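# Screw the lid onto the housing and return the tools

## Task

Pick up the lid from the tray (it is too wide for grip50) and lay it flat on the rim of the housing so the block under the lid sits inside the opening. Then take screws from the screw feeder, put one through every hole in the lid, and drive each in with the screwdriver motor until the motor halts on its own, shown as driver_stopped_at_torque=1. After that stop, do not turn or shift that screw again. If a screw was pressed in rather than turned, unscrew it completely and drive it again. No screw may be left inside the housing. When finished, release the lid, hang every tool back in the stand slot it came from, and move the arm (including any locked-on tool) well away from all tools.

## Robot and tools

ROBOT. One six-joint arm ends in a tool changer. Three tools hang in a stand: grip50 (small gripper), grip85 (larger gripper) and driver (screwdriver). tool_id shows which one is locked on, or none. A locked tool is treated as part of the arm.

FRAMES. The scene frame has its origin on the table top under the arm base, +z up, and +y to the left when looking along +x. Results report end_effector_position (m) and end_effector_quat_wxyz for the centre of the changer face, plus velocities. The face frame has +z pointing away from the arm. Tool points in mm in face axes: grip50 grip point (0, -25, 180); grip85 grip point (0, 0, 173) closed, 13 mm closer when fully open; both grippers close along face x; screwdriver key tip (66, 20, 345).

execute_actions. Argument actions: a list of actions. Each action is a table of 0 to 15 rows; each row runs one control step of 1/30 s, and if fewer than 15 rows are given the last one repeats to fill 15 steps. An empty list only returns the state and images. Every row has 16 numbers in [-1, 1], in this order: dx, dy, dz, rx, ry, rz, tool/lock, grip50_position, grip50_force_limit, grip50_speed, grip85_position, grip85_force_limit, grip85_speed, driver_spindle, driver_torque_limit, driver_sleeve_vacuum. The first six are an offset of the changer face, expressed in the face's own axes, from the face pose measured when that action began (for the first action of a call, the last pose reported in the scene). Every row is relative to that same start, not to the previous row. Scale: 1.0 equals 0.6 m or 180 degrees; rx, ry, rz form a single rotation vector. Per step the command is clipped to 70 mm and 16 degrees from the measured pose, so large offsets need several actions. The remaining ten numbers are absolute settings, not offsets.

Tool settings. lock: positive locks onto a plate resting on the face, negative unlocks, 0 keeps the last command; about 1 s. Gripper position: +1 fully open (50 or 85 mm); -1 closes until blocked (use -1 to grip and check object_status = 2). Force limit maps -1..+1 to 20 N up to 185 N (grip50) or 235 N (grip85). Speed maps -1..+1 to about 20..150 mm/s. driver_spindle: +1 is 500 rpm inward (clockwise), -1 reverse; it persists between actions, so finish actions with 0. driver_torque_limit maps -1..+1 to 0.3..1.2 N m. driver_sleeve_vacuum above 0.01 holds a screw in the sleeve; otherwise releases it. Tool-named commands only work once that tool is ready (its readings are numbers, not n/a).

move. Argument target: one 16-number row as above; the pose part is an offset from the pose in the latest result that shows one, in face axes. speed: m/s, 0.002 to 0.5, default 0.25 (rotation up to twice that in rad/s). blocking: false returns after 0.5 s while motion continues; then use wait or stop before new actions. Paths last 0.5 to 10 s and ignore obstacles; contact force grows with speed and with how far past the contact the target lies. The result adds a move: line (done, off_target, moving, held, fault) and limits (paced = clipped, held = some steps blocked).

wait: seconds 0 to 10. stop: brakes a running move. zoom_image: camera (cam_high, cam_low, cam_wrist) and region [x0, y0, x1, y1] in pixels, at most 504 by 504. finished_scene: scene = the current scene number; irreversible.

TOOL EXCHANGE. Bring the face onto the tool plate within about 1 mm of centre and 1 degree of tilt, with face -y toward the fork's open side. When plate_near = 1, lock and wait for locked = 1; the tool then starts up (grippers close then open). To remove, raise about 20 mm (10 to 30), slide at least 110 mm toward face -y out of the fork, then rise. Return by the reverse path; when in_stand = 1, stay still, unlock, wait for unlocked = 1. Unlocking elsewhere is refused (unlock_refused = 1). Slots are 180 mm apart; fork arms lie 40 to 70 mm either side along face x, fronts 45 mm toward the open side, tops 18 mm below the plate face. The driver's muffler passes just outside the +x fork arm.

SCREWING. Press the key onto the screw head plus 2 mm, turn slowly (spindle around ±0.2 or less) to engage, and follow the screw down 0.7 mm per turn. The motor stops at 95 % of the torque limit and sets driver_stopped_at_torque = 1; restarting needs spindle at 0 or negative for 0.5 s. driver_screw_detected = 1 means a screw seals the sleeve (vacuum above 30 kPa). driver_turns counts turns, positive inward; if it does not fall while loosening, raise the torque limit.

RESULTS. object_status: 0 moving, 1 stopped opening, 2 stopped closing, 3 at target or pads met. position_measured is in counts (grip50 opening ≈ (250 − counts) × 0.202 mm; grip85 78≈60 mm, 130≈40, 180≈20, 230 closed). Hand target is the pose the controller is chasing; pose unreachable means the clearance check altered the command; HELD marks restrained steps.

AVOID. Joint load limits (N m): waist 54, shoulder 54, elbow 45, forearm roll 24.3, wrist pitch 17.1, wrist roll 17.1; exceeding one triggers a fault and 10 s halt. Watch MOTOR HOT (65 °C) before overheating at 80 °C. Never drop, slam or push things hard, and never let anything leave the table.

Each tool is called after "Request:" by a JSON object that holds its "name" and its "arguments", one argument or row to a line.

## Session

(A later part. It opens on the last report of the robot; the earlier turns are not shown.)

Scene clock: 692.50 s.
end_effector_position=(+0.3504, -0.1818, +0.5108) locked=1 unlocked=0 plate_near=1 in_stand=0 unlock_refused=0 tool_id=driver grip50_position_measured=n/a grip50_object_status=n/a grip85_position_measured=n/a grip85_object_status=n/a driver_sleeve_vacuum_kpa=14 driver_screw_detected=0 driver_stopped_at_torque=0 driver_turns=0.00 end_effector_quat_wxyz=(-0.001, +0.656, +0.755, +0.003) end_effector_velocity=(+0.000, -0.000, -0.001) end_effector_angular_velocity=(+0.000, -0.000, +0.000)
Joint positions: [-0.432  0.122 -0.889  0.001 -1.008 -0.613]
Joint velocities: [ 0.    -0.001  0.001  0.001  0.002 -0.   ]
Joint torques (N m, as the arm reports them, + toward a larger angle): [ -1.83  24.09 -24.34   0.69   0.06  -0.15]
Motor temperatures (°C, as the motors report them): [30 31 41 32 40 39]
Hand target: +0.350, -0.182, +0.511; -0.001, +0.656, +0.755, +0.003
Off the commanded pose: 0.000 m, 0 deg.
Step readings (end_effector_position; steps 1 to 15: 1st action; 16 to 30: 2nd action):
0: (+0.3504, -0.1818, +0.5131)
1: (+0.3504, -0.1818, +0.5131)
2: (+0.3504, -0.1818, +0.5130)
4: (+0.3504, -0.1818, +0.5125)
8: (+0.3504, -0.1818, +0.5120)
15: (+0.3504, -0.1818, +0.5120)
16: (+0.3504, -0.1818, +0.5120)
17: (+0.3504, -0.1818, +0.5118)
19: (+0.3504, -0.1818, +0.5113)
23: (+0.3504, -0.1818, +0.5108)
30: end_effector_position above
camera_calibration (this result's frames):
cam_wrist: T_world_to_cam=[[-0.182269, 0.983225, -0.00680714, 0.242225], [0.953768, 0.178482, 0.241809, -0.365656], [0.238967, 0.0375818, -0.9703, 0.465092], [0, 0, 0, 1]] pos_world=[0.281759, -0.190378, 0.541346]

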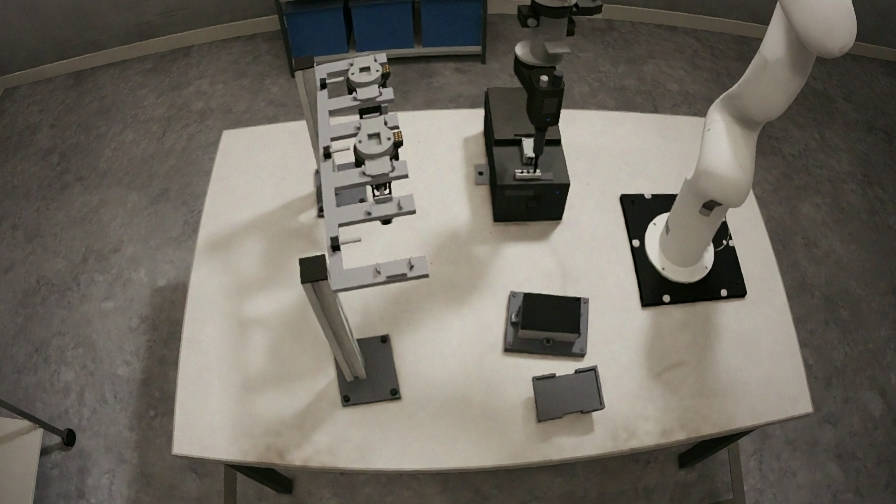

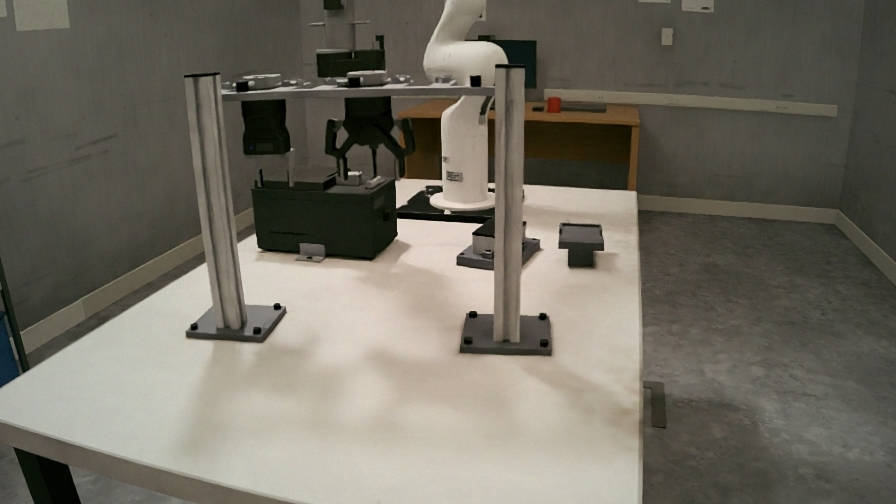

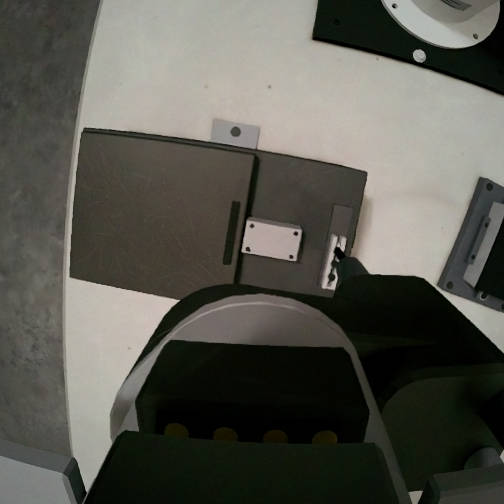

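Request:
{"name": "zoom_image", "arguments": {
  "camera": "cam_wrist",
  "region": [320,230,360,270]
}}

Region (320, 230, 360, 270) of cam_wrist's 504x504 image, scaled by 12.600, with more detail than that image has.

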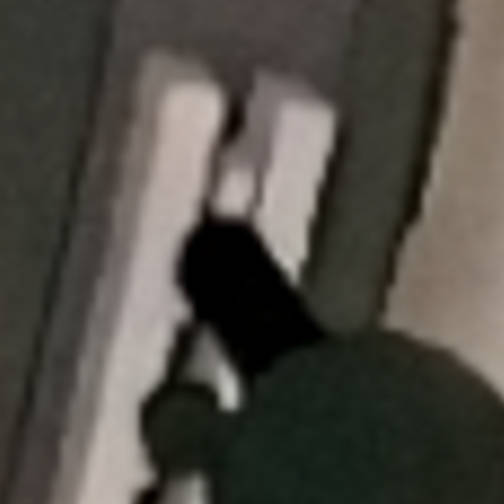

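Request:
{"name": "execute_actions", "arguments": {
  "actions": [
    [[0,0,0.002,0,0,0,1,0,0,0,0,0,0,0,-1,0.5]]
  ]
}}

Scene clock: 709.63 s.
end_effector_position=(+0.3504, -0.1818, +0.5096) locked=1 unlocked=0 plate_near=1 in_stand=0 unlock_refused=0 tool_id=driver grip50_position_measured=n/a grip50_object_status=n/a grip85_position_measured=n/a grip85_object_status=n/a driver_sleeve_vacuum_kpa=14 driver_screw_detected=0 driver_stopped_at_torque=0 driver_turns=0.00 end_effector_quat_wxyz=(-0.001, +0.656, +0.755, +0.003) end_effector_velocity=(-0.000, +0.000, -0.001) end_effector_angular_velocity=(+0.002, +0.002, -0.001)
Joint positions: [-0.432  0.121 -0.887  0.001 -1.006 -0.613]
Joint velocities: [ 0.    -0.001  0.001  0.001 -0.001  0.   ]
Joint torques (N m, as the arm reports them, + toward a larger angle): [ -2.02  24.06 -24.54   0.42   0.12  -0.3 ]
Motor temperatures (°C, as the motors report them): [30 31 41 32 40 39]
Hand target: +0.350, -0.182, +0.510; -0.001, +0.656, +0.755, +0.003
Off the commanded pose: 0.000 m, 0 deg.
Step readings (end_effector_position):
0: (+0.3504, -0.1818, +0.5108)
1: (+0.3504, -0.1818, +0.5108)
2: (+0.3504, -0.1818, +0.5106)
4: (+0.3504, -0.1818, +0.5101)
8: (+0.3504, -0.1818, +0.5097)
15: end_effector_position above
camera_calibration (this result's frames):
cam_wrist: T_world_to_cam=[[-0.182263, 0.983226, -0.00682011, 0.242217], [0.953763, 0.178479, 0.241831, -0.365387], [0.238992, 0.037572, -0.970294, 0.463932], [0, 0, 0, 1]] pos_world=[0.281763, -0.190371, 0.540164]

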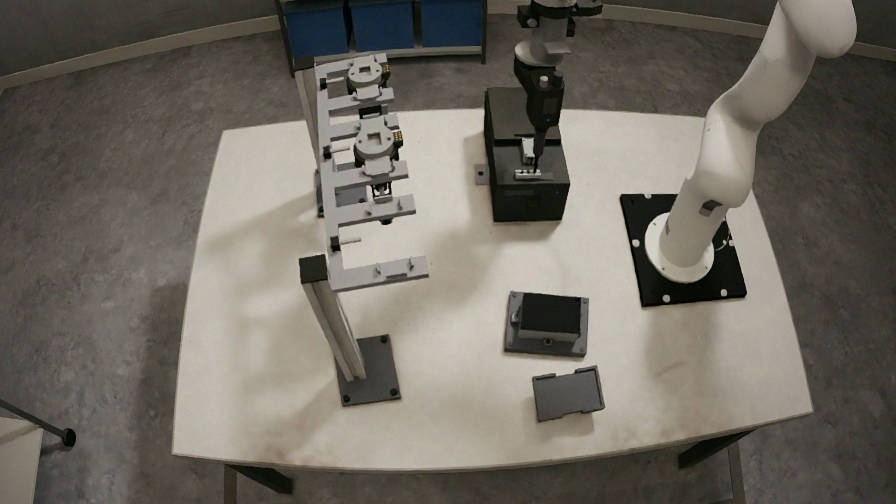

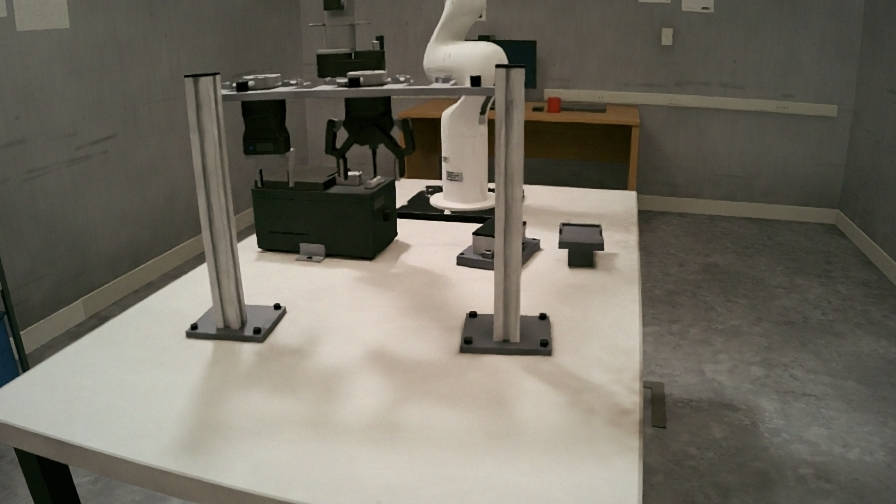

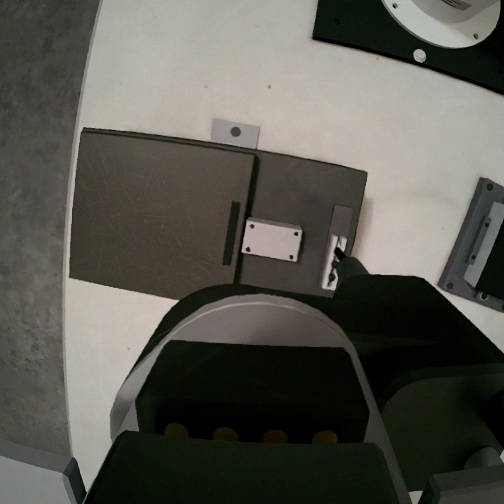

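Request:
{"name": "execute_actions", "arguments": {
  "actions": [
    [[0,0,0.002,0,0,0,1,0,0,0,0,0,0,0,-1,0.5]],
    [[0,0,0.002,0,0,0,1,0,0,0,0,0,0,0,-1,0.5]]
  ]
}}

Scene clock: 716.27 s.
end_effector_position=(+0.3504, -0.1818, +0.5073) locked=1 unlocked=0 plate_near=1 in_stand=0 unlock_refused=0 tool_id=driver grip50_position_measured=n/a grip50_object_status=n/a grip85_position_measured=n/a grip85_object_status=n/a driver_sleeve_vacuum_kpa=14 driver_screw_detected=0 driver_stopped_at_torque=0 driver_turns=0.00 end_effector_quat_wxyz=(-0.001, +0.656, +0.755, +0.003) end_effector_velocity=(+0.000, +0.000, -0.000) end_effector_angular_velocity=(-0.002, -0.001, +0.002)
Joint positions: [-0.432  0.119 -0.883  0.001 -1.    -0.613]
Joint velocities: [ 0.001  0.     0.001 -0.001  0.003 -0.001]
Joint torques (N m, as the arm reports them, + toward a larger angle): [ -1.92  23.54 -24.03   0.6    0.08  -0.2 ]
Motor temperatures (°C, as the motors report them): [30 31 41 32 40 39]
Hand target: +0.350, -0.182, +0.507; -0.001, +0.656, +0.755, +0.003
Off the commanded pose: 0.000 m, 0 deg.
Step readings (end_effector_position; steps 1 to 15: 1st action; 16 to 30: 2nd action):
0: (+0.3504, -0.1818, +0.5096)
1: (+0.3504, -0.1818, +0.5096)
2: (+0.3504, -0.1818, +0.5095)
4: (+0.3504, -0.1818, +0.5089)
8: (+0.3504, -0.1818, +0.5085)
15: (+0.3504, -0.1818, +0.5084)
16: (+0.3504, -0.1818, +0.5084)
17: (+0.3504, -0.1818, +0.5083)
19: (+0.3504, -0.1818, +0.5077)
23: (+0.3504, -0.1818, +0.5073)
30: end_effector_position above
camera_calibration (this result's frames):
cam_wrist: T_world_to_cam=[[-0.18225, 0.983228, -0.00684965, 0.242203], [0.953752, 0.178472, 0.241878, -0.364851], [0.239044, 0.0375496, -0.970282, 0.461612], [0, 0, 0, 1]] pos_world=[0.281773, -0.190359, 0.537802]

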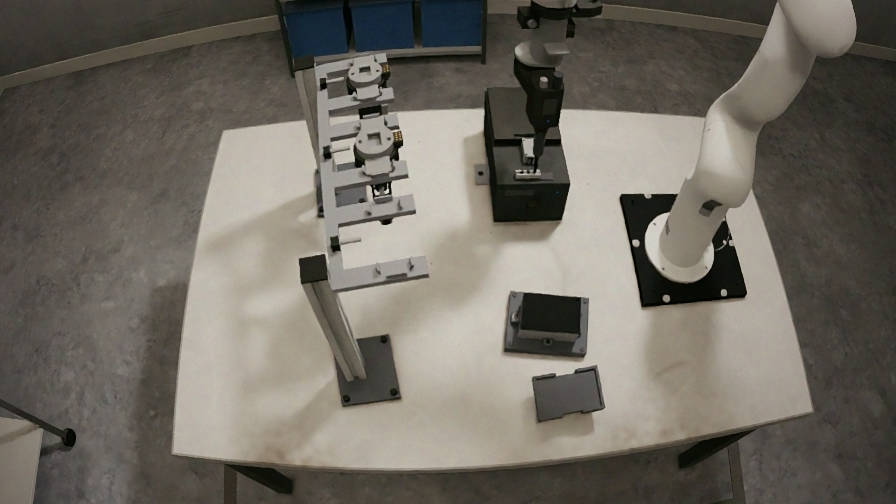

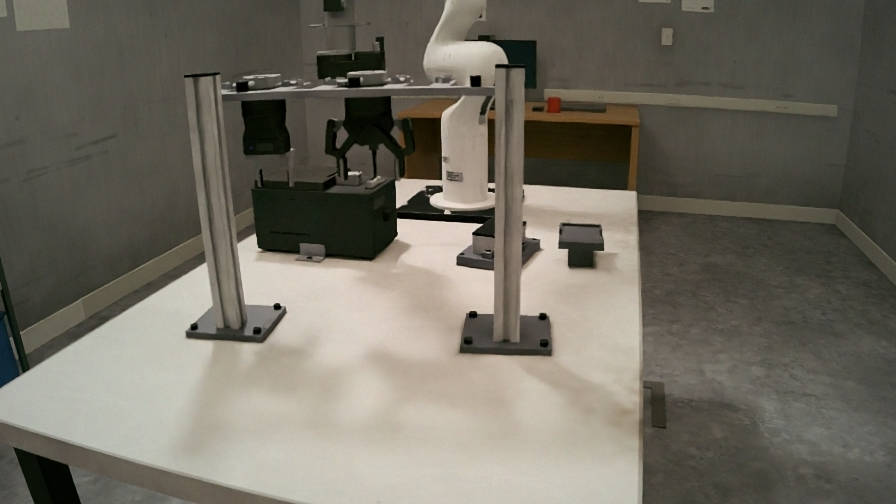

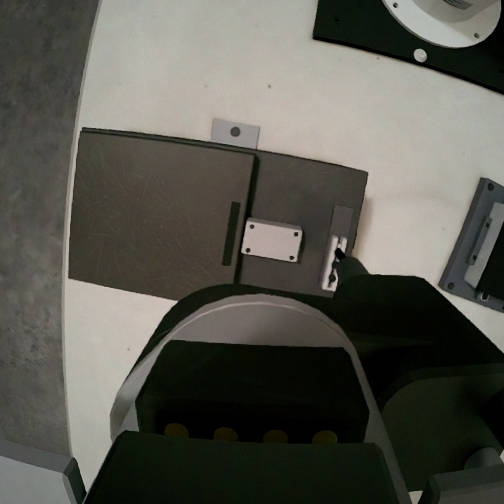

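Request:
{"name": "execute_actions", "arguments": {
  "actions": [
    [[0,0,-0.014,0,0,0,1,0,0,0,0,0,0,0,-1,0.5]]
  ]
}}

Request:
{"name": "zoom_image", "arguments": {
  "camera": "cam_wrist",
  "region": [320,230,360,270]
}}

Request:
{"name": "zoom_image", "arguments": {
  "camera": "cam_low",
  "region": [340,140,420,200]
}}

Scene clock: 722.30 s.
end_effector_position=(+0.3504, -0.1818, +0.5155) locked=1 unlocked=0 plate_near=1 in_stand=0 unlock_refused=0 tool_id=driver grip50_position_measured=n/a grip50_object_status=n/a grip85_position_measured=n/a grip85_object_status=n/a driver_sleeve_vacuum_kpa=14 driver_screw_detected=0 driver_stopped_at_torque=0 driver_turns=0.00 end_effector_quat_wxyz=(-0.001, +0.656, +0.755, +0.003) end_effector_velocity=(+0.000, -0.000, +0.001) end_effector_angular_velocity=(-0.001, -0.002, -0.001)
Joint positions: [-0.432  0.124 -0.898  0.001 -1.02  -0.613]
Joint velocities: [-0.     0.001 -0.002  0.    -0.     0.   ]
Joint torques (N m, as the arm reports them, + toward a larger angle): [ -1.62  25.4  -26.38   1.16  -0.13  -0.21]
Motor temperatures (°C, as the motors report them): [30 31 41 32 40 39]
Hand target: +0.350, -0.182, +0.516; -0.001, +0.656, +0.755, +0.003
Off the commanded pose: 0.000 m, 0 deg.
Step readings (end_effector_position):
0: (+0.3504, -0.1818, +0.5072)
1: (+0.3504, -0.1818, +0.5072)
2: (+0.3504, -0.1818, +0.5079)
4: (+0.3503, -0.1818, +0.5120)
8: (+0.3504, -0.1819, +0.5151)
15: end_effector_position above
camera_calibration (this result's frames):
cam_wrist: T_world_to_cam=[[-0.182299, 0.98322, -0.00667262, 0.242204], [0.953813, 0.178486, 0.241627, -0.366674], [0.238764, 0.037684, -0.970346, 0.469755], [0, 0, 0, 1]] pos_world=[0.281732, -0.190395, 0.546039]

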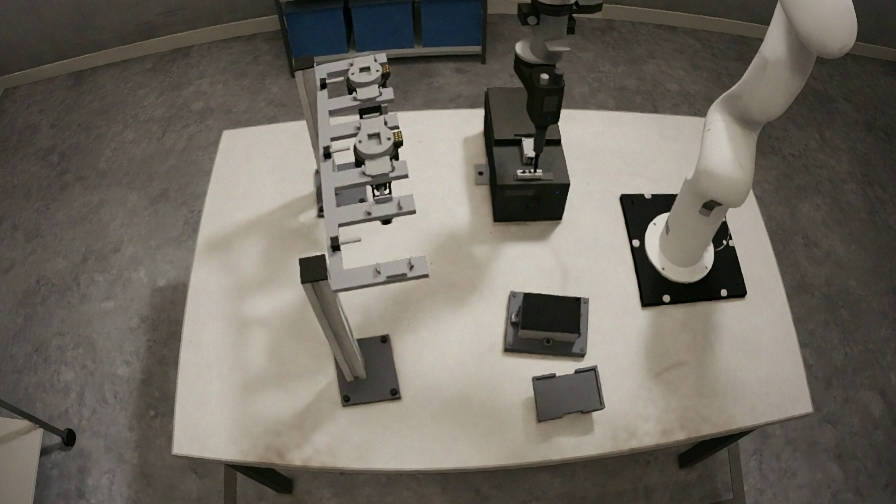

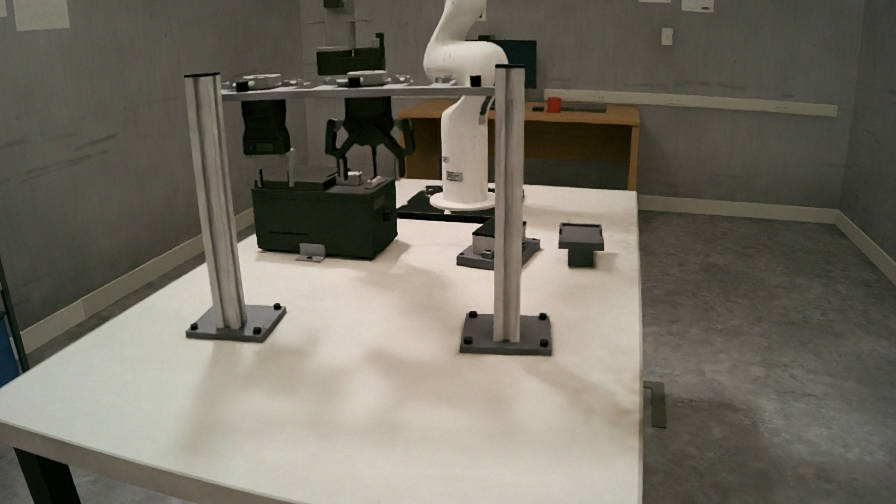

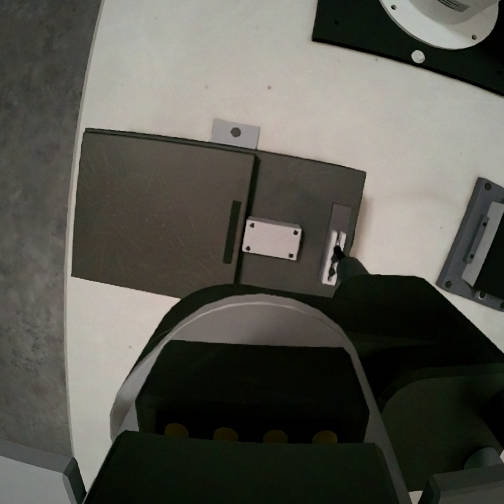

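Region (320, 230, 360, 270) of cam_wrist's 504x504 image, scaled by 12.600, with more detail than that image has.

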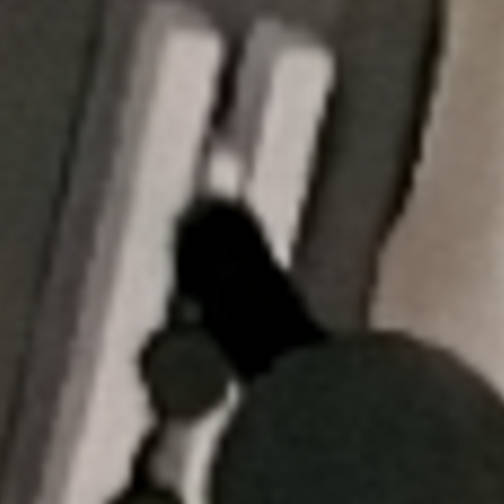

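Region (340, 140, 420, 200) of cam_low's 896x504 image, scaled by 6.300, with more detail than that image has; it fills the top 378 rows of this view, and the rest is white.

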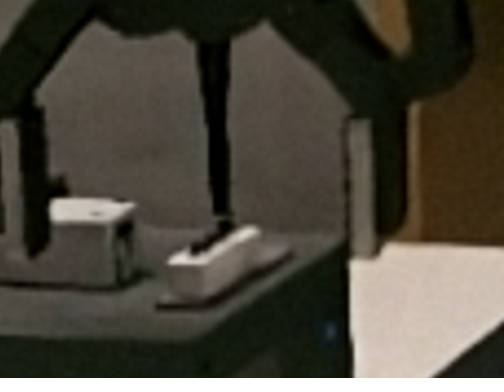

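Request:
{"name": "execute_actions", "arguments": {
  "actions": [
    [[0.02,0,-0.01,0,0,0,1,0,0,0,0,0,0,0,-1,0.5]]
  ]
}}

Request:
{"name": "zoom_image", "arguments": {
  "camera": "cam_wrist",
  "region": [300,225,360,285]
}}

Scene clock: 741.33 s.
end_effector_position=(+0.3487, -0.1700, +0.5215) locked=1 unlocked=0 plate_near=1 in_stand=0 unlock_refused=0 tool_id=driver grip50_position_measured=n/a grip50_object_status=n/a grip85_position_measured=n/a grip85_object_status=n/a driver_sleeve_vacuum_kpa=14 driver_screw_detected=0 driver_stopped_at_torque=0 driver_turns=0.00 end_effector_quat_wxyz=(-0.001, +0.656, +0.755, +0.003) end_effector_velocity=(-0.000, +0.000, +0.000) end_effector_angular_velocity=(-0.000, +0.000, -0.000)
Joint positions: [-0.407  0.145 -0.892  0.001 -1.036 -0.588]
Joint velocities: [ 0.001  0.001 -0.001 -0.    -0.001  0.001]
Joint torques (N m, as the arm reports them, + toward a larger angle): [ -1.87  25.31 -25.83   1.05  -0.2   -0.26]
Motor temperatures (°C, as the motors report them): [30 31 42 32 40 39]
Hand target: +0.349, -0.170, +0.522; -0.001, +0.656, +0.755, +0.003
Off the commanded pose: 0.000 m, 0 deg.
Step readings (end_effector_position):
0: (+0.3504, -0.1819, +0.5157)
1: (+0.3504, -0.1818, +0.5157)
2: (+0.3503, -0.1808, +0.5161)
4: (+0.3494, -0.1750, +0.5189)
8: (+0.3488, -0.1705, +0.5214)
15: end_effector_position above
camera_calibration (this result's frames):
cam_wrist: T_world_to_cam=[[-0.182289, 0.983223, -0.00662315, 0.230302], [0.953821, 0.178465, 0.241611, -0.368643], [0.23874, 0.0377256, -0.970351, 0.475552], [0, 0, 0, 1]] pos_world=[0.280068, -0.178588, 0.552046]

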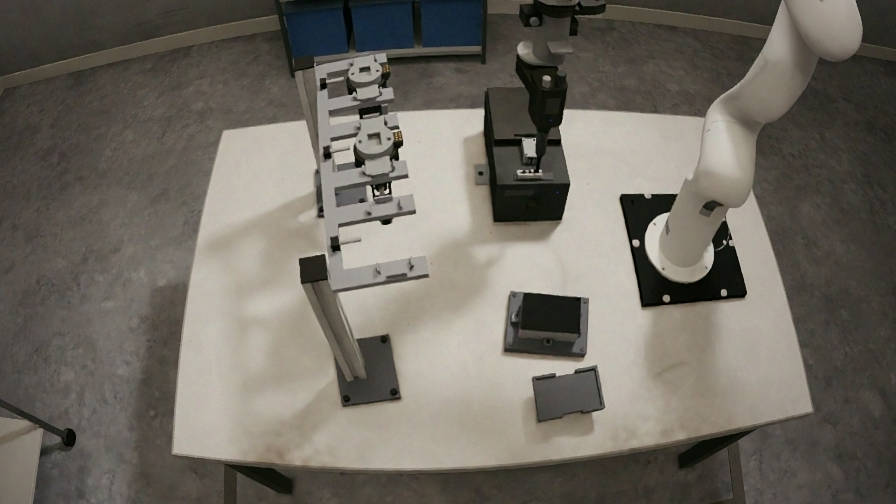

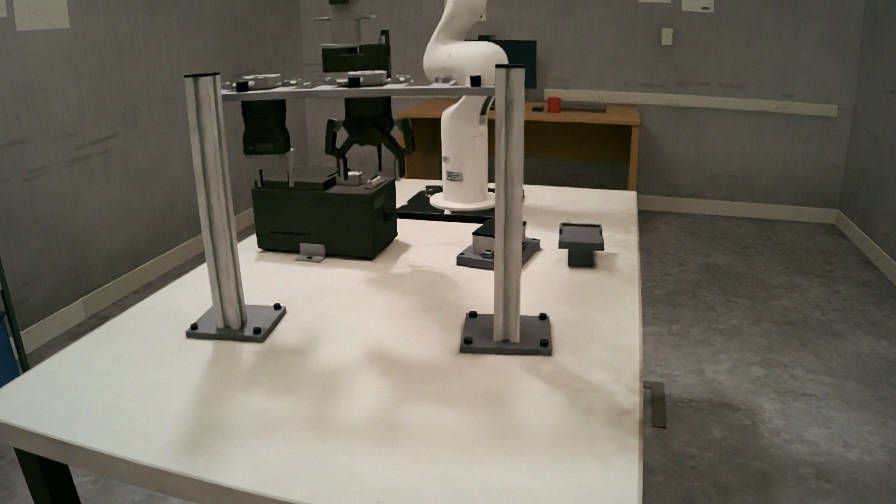

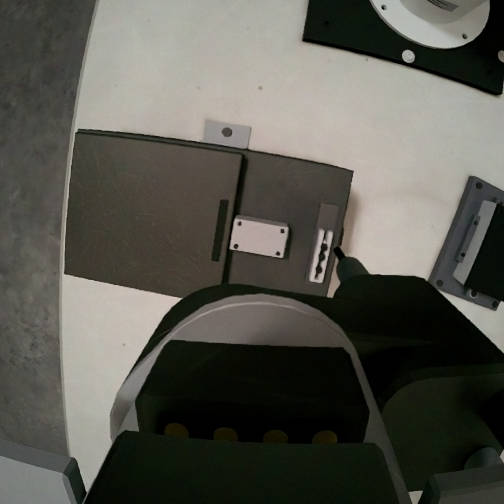

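Region (300, 225, 360, 285) of cam_wrist's 504x504 image, scaled by 8.400, with more detail than that image has.

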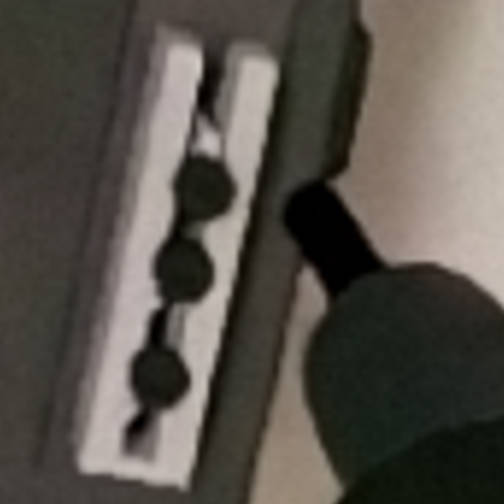

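Request:
{"name": "execute_actions", "arguments": {
  "actions": [
    [[-0.012,0,0.004,0,0,0,1,0,0,0,0,0,0,0,-1,0.5]]
  ]
}}

Request:
{"name": "zoom_image", "arguments": {
  "camera": "cam_wrist",
  "region": [310,230,350,270]
}}

Scene clock: 799.77 s.
end_effector_position=(+0.3497, -0.1771, +0.5191) locked=1 unlocked=0 plate_near=1 in_stand=0 unlock_refused=0 tool_id=driver grip50_position_measured=n/a grip50_object_status=n/a grip85_position_measured=n/a grip85_object_status=n/a driver_sleeve_vacuum_kpa=14 driver_screw_detected=0 driver_stopped_at_torque=0 driver_turns=0.00 end_effector_quat_wxyz=(-0.001, +0.656, +0.755, +0.003) end_effector_velocity=(+0.000, -0.000, +0.000) end_effector_angular_velocity=(-0.000, -0.002, +0.000)
Joint positions: [-0.422  0.133 -0.898  0.001 -1.029 -0.603]
Joint velocities: [-0.    -0.    -0.001  0.001  0.001 -0.001]
Joint torques (N m, as the arm reports them, + toward a larger angle): [ -1.92  25.32 -25.91   0.95  -0.18  -0.29]
Motor temperatures (°C, as the motors report them): [30 31 42 32 40 39]
Hand target: +0.350, -0.177, +0.519; -0.001, +0.656, +0.755, +0.003
Off the commanded pose: 0.000 m, 0 deg.
Step readings (end_effector_position):
0: (+0.3487, -0.1700, +0.5215)
1: (+0.3487, -0.1700, +0.5215)
2: (+0.3488, -0.1708, +0.5213)
4: (+0.3493, -0.1743, +0.5201)
8: (+0.3496, -0.1769, +0.5191)
15: end_effector_position above
camera_calibration (this result's frames):
cam_wrist: T_world_to_cam=[[-0.182302, 0.98322, -0.00663996, 0.237451], [0.953818, 0.178482, 0.241608, -0.367737], [0.238739, 0.0377124, -0.970351, 0.473239], [0, 0, 0, 1]] pos_world=[0.281062, -0.185679, 0.549633]

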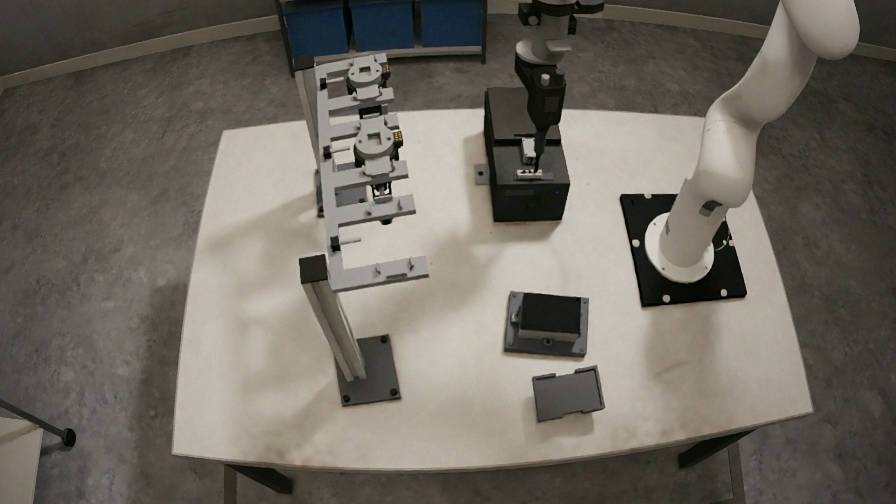

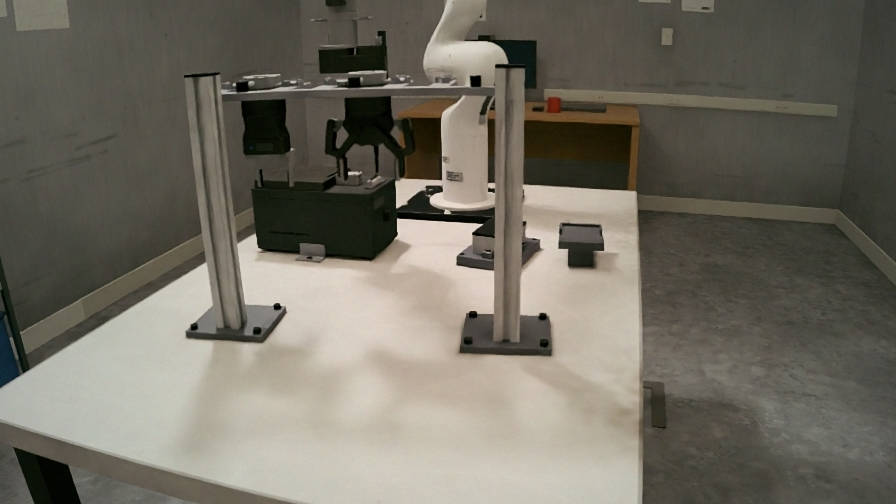

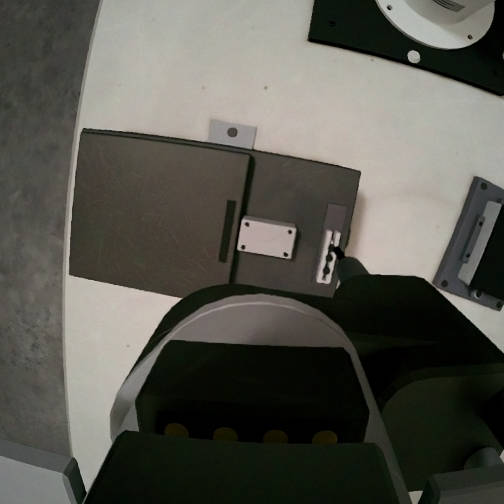

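Region (310, 230, 350, 270) of cam_wrist's 504x504 image, scaled by 12.600, with more detail than that image has.

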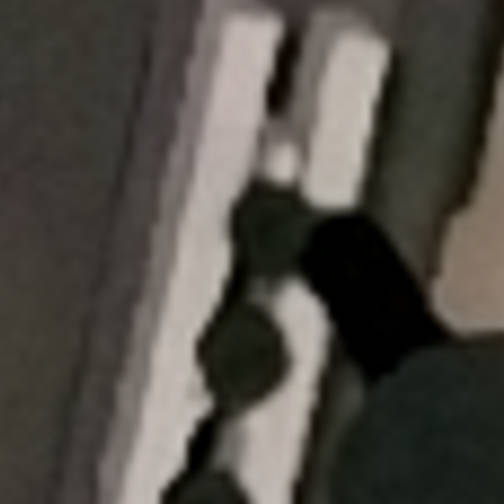

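Request:
{"name": "execute_actions", "arguments": {
  "actions": [
    [[-0.0072,0,0,0,0,0,1,0,0,0,0,0,0,0,-1,0.5]],
    [[0,0,0.006,0,0,0,1,0,0,0,0,0,0,0,-1,0.5]]
  ]
}}

Request:
{"name": "zoom_image", "arguments": {
  "camera": "cam_wrist",
  "region": [320,230,360,270]
}}

Scene clock: 810.17 s.
end_effector_position=(+0.3503, -0.1814, +0.5155) locked=1 unlocked=0 plate_near=1 in_stand=0 unlock_refused=0 tool_id=driver grip50_position_measured=n/a grip50_object_status=n/a grip85_position_measured=n/a grip85_object_status=n/a driver_sleeve_vacuum_kpa=14 driver_screw_detected=0 driver_stopped_at_torque=0 driver_turns=0.00 end_effector_quat_wxyz=(-0.001, +0.656, +0.755, +0.003) end_effector_velocity=(-0.000, +0.000, -0.001) end_effector_angular_velocity=(-0.000, +0.003, +0.001)
Joint positions: [-0.431  0.125 -0.897  0.001 -1.02  -0.612]
Joint velocities: [ 0.001 -0.     0.001 -0.001 -0.001 -0.   ]
Joint torques (N m, as the arm reports them, + toward a larger angle): [ -1.59  26.85 -26.27   1.16  -0.25  -0.45]
Motor temperatures (°C, as the motors report them): [30 31 42 32 40 39]
Hand target: +0.350, -0.181, +0.515; -0.001, +0.656, +0.755, +0.003
Off the commanded pose: 0.000 m, 0 deg.
Step readings (end_effector_position; steps 1 to 15: 1st action; 16 to 30: 2nd action):
0: (+0.3497, -0.1772, +0.5190)
1: (+0.3497, -0.1772, +0.5190)
2: (+0.3497, -0.1777, +0.5191)
4: (+0.3501, -0.1798, +0.5190)
8: (+0.3503, -0.1813, +0.5190)
15: (+0.3503, -0.1814, +0.5190)
16: (+0.3503, -0.1814, +0.5190)
17: (+0.3503, -0.1814, +0.5187)
19: (+0.3503, -0.1814, +0.5169)
23: (+0.3503, -0.1813, +0.5155)
30: end_effector_position above
camera_calibration (this result's frames):
cam_wrist: T_world_to_cam=[[-0.182303, 0.98322, -0.00666942, 0.241725], [0.953811, 0.178489, 0.241633, -0.366699], [0.238769, 0.037689, -0.970345, 0.469755], [0, 0, 0, 1]] pos_world=[0.281665, -0.189921, 0.546043]

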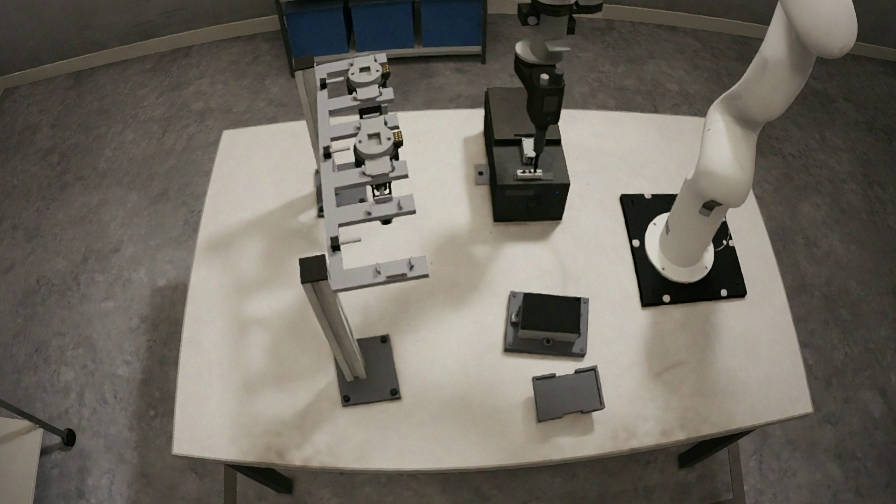

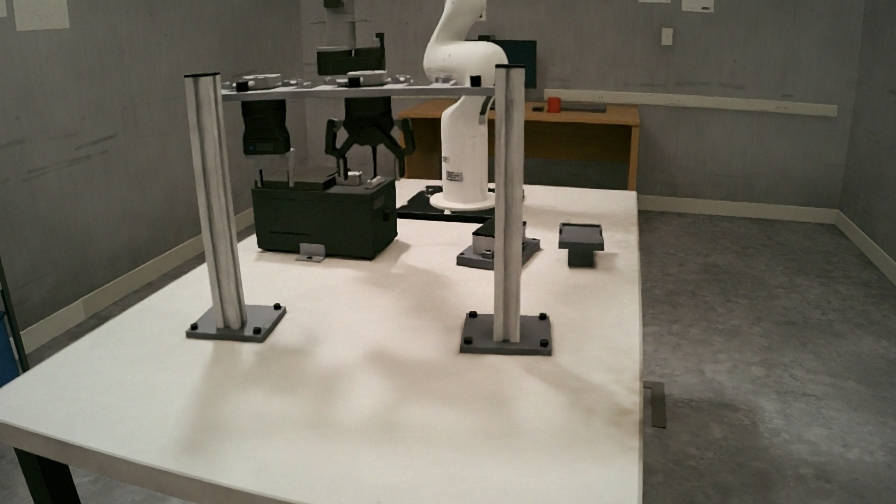

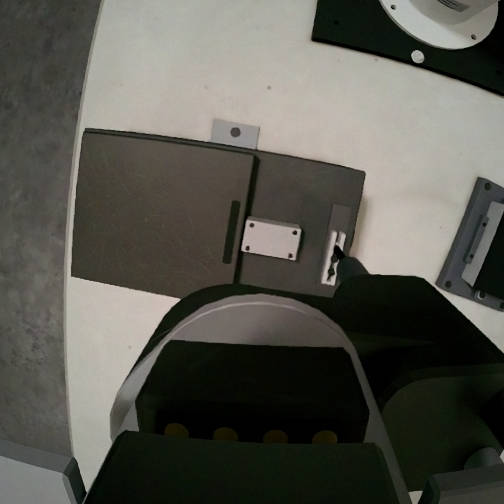

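Region (320, 230, 360, 270) of cam_wrist's 504x504 image, scaled by 12.600, with more detail than that image has.

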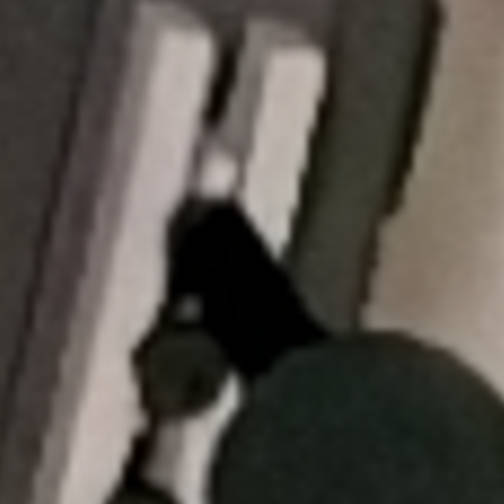

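Request:
{"name": "execute_actions", "arguments": {
  "actions": [
    [[0,0,0.004,0,0,0,1,0,0,0,0,0,0,0,-1,0.5]],
    [[0,0,0.002,0,0,0,1,0,0,0,0,0,0,0,-1,0.5]],
    [[0,0,0.002,0,0,0,1,0,0,0,0,0,0,0,-1,0.5]]
  ]
}}

Scene clock: 821.37 s.
end_effector_position=(+0.3504, -0.1813, +0.5109) locked=1 unlocked=0 plate_near=1 in_stand=0 unlock_refused=0 tool_id=driver grip50_position_measured=n/a grip50_object_status=n/a grip85_position_measured=n/a grip85_object_status=n/a driver_sleeve_vacuum_kpa=39 driver_screw_detected=1 driver_stopped_at_torque=0 driver_turns=0.00 end_effector_quat_wxyz=(-0.001, +0.656, +0.755, +0.003) end_effector_velocity=(+0.000, -0.000, -0.000) end_effector_angular_velocity=(-0.001, -0.001, -0.000)
Joint positions: [-0.431  0.122 -0.889  0.002 -1.009 -0.612]
Joint velocities: [-0.001 -0.    -0.    -0.     0.001 -0.   ]
Joint torques (N m, as the arm reports them, + toward a larger angle): [ -1.67  24.21 -24.43   0.5    0.04  -0.26]
Motor temperatures (°C, as the motors report them): [30 31 42 32 40 39]
Hand target: +0.350, -0.181, +0.511; -0.001, +0.656, +0.755, +0.003
Off the commanded pose: 0.000 m, 0 deg.
Step readings (end_effector_position; steps 1 to 15: 1st action; 16 to 30: 2nd action; 31 to 45: 3rd action):
0: (+0.3503, -0.1814, +0.5154)
1: (+0.3503, -0.1814, +0.5154)
2: (+0.3503, -0.1814, +0.5152)
4: (+0.3503, -0.1814, +0.5140)
8: (+0.3504, -0.1813, +0.5132)
15: (+0.3503, -0.1814, +0.5132)
16: (+0.3503, -0.1814, +0.5132)
17: (+0.3504, -0.1814, +0.5131)
19: (+0.3503, -0.1813, +0.5125)
23: (+0.3504, -0.1813, +0.5121)
30: (+0.3504, -0.1813, +0.5120)
31: (+0.3504, -0.1813, +0.5120)
32: (+0.3504, -0.1813, +0.5119)
34: (+0.3504, -0.1813, +0.5113)
38: (+0.3504, -0.1813, +0.5109)
45: end_effector_position above
camera_calibration (this result's frames):
cam_wrist: T_world_to_cam=[[-0.182252, 0.983229, -0.00673692, 0.241685], [0.953763, 0.178447, 0.241851, -0.365729], [0.238998, 0.0376524, -0.97029, 0.465148], [0, 0, 0, 1]] pos_world=[0.281698, -0.189883, 0.541408]

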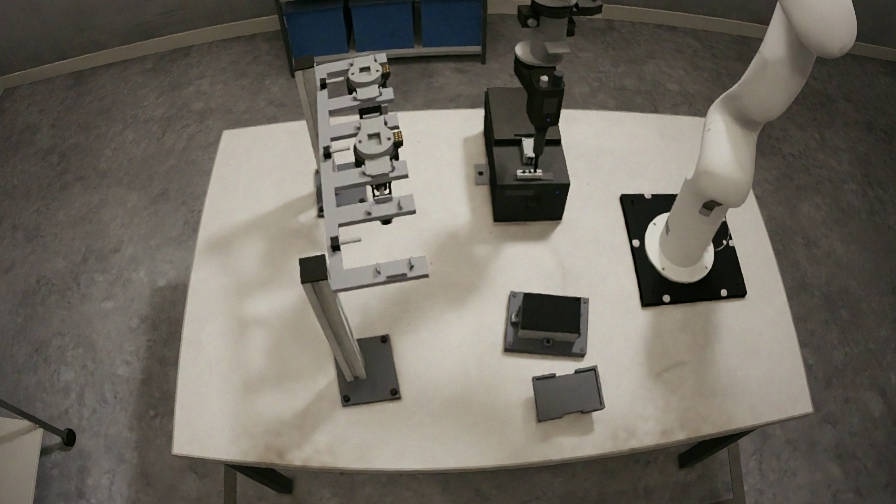

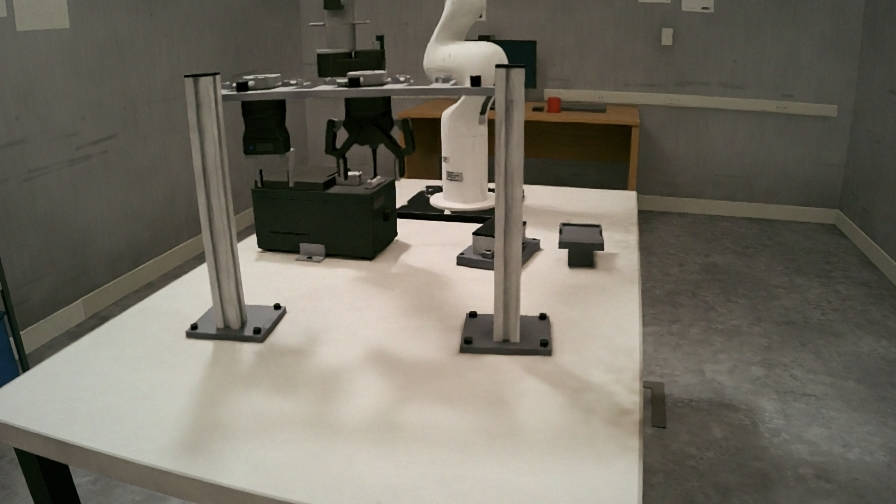

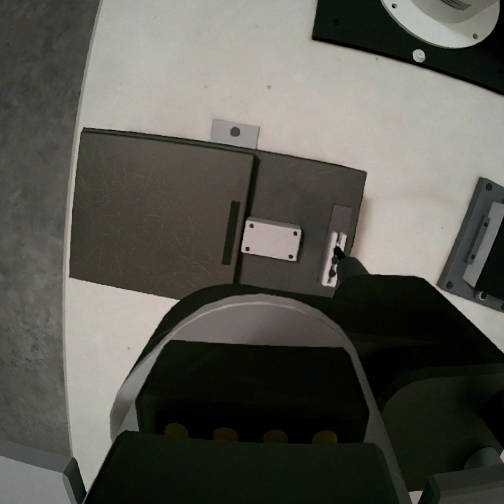

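Request:
{"name": "move", "arguments": {
  "target": [0,0,-0.06,0,0,0,1,0,0,0,0,0,0,0,-1,0.5],
  "speed": 0.04
}}

Scene clock: 831.40 s.
end_effector_position=(+0.3503, -0.1815, +0.5467) locked=1 unlocked=0 plate_near=1 in_stand=0 unlock_refused=0 tool_id=driver grip50_position_measured=n/a grip50_object_status=n/a grip85_position_measured=n/a grip85_object_status=n/a driver_sleeve_vacuum_kpa=40 driver_screw_detected=1 driver_stopped_at_torque=0 driver_turns=0.00 end_effector_quat_wxyz=(-0.001, +0.656, +0.755, +0.003) end_effector_velocity=(+0.000, -0.000, +0.001) end_effector_angular_velocity=(+0.001, +0.000, -0.001)
Joint positions: [-0.431  0.14  -0.954  0.002 -1.092 -0.612]
Joint velocities: [-0.    -0.    -0.002  0.001 -0.002  0.   ]
Joint torques (N m, as the arm reports them, + toward a larger angle): [ -1.37  25.27 -26.27   0.94  -0.25  -0.17]
Motor temperatures (°C, as the motors report them): [30 31 42 32 40 39]
Hand target: +0.350, -0.182, +0.547; -0.001, +0.656, +0.755, +0.003
Off the commanded pose: 0.000 m, 0 deg.
move: done
camera_calibration (this result's frames):
cam_wrist: T_world_to_cam=[[-0.182379, 0.983206, -0.00656725, 0.242019], [0.953776, 0.178534, 0.241739, -0.374212], [0.238852, 0.0378243, -0.970319, 0.500068], [0, 0, 0, 1]] pos_world=[0.281611, -0.19006, 0.577276]

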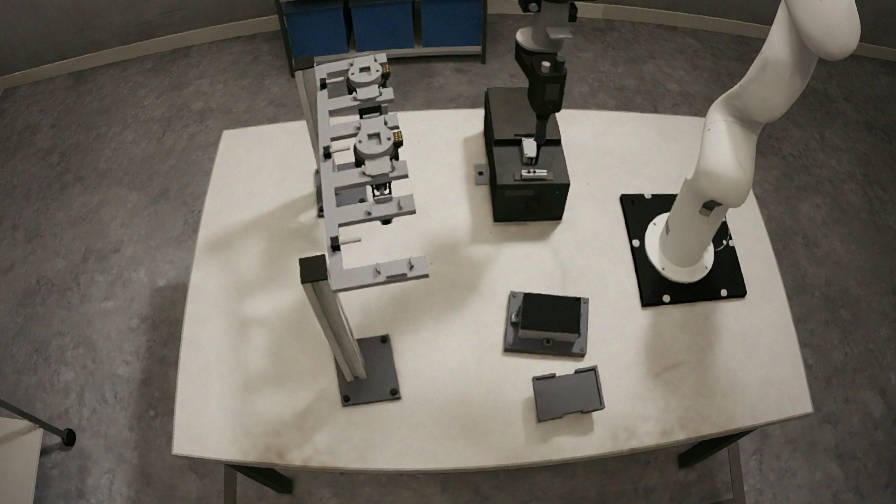

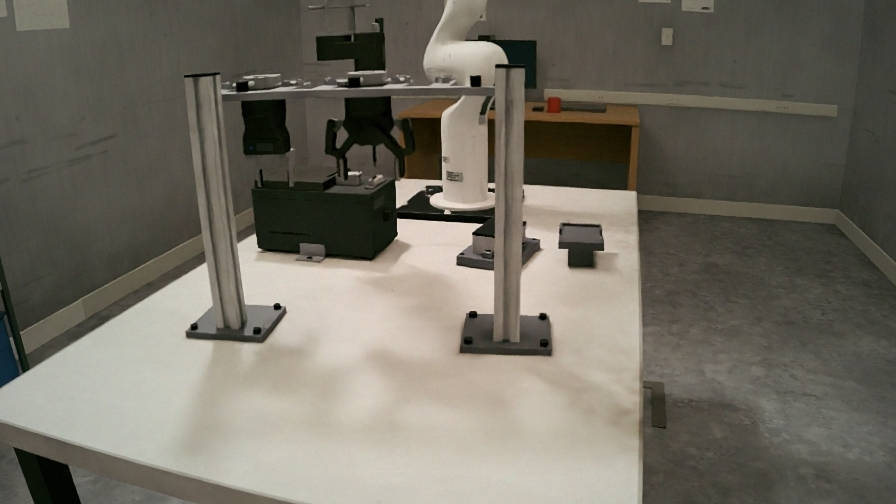

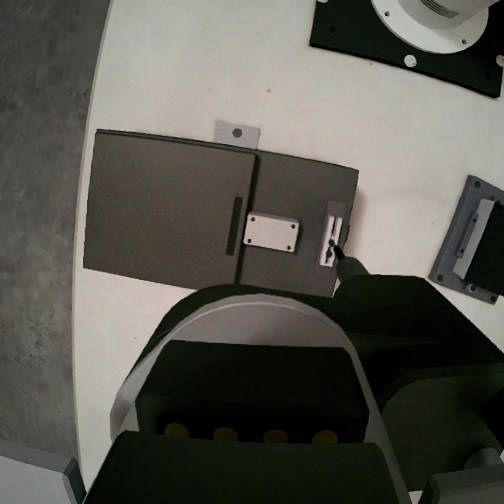

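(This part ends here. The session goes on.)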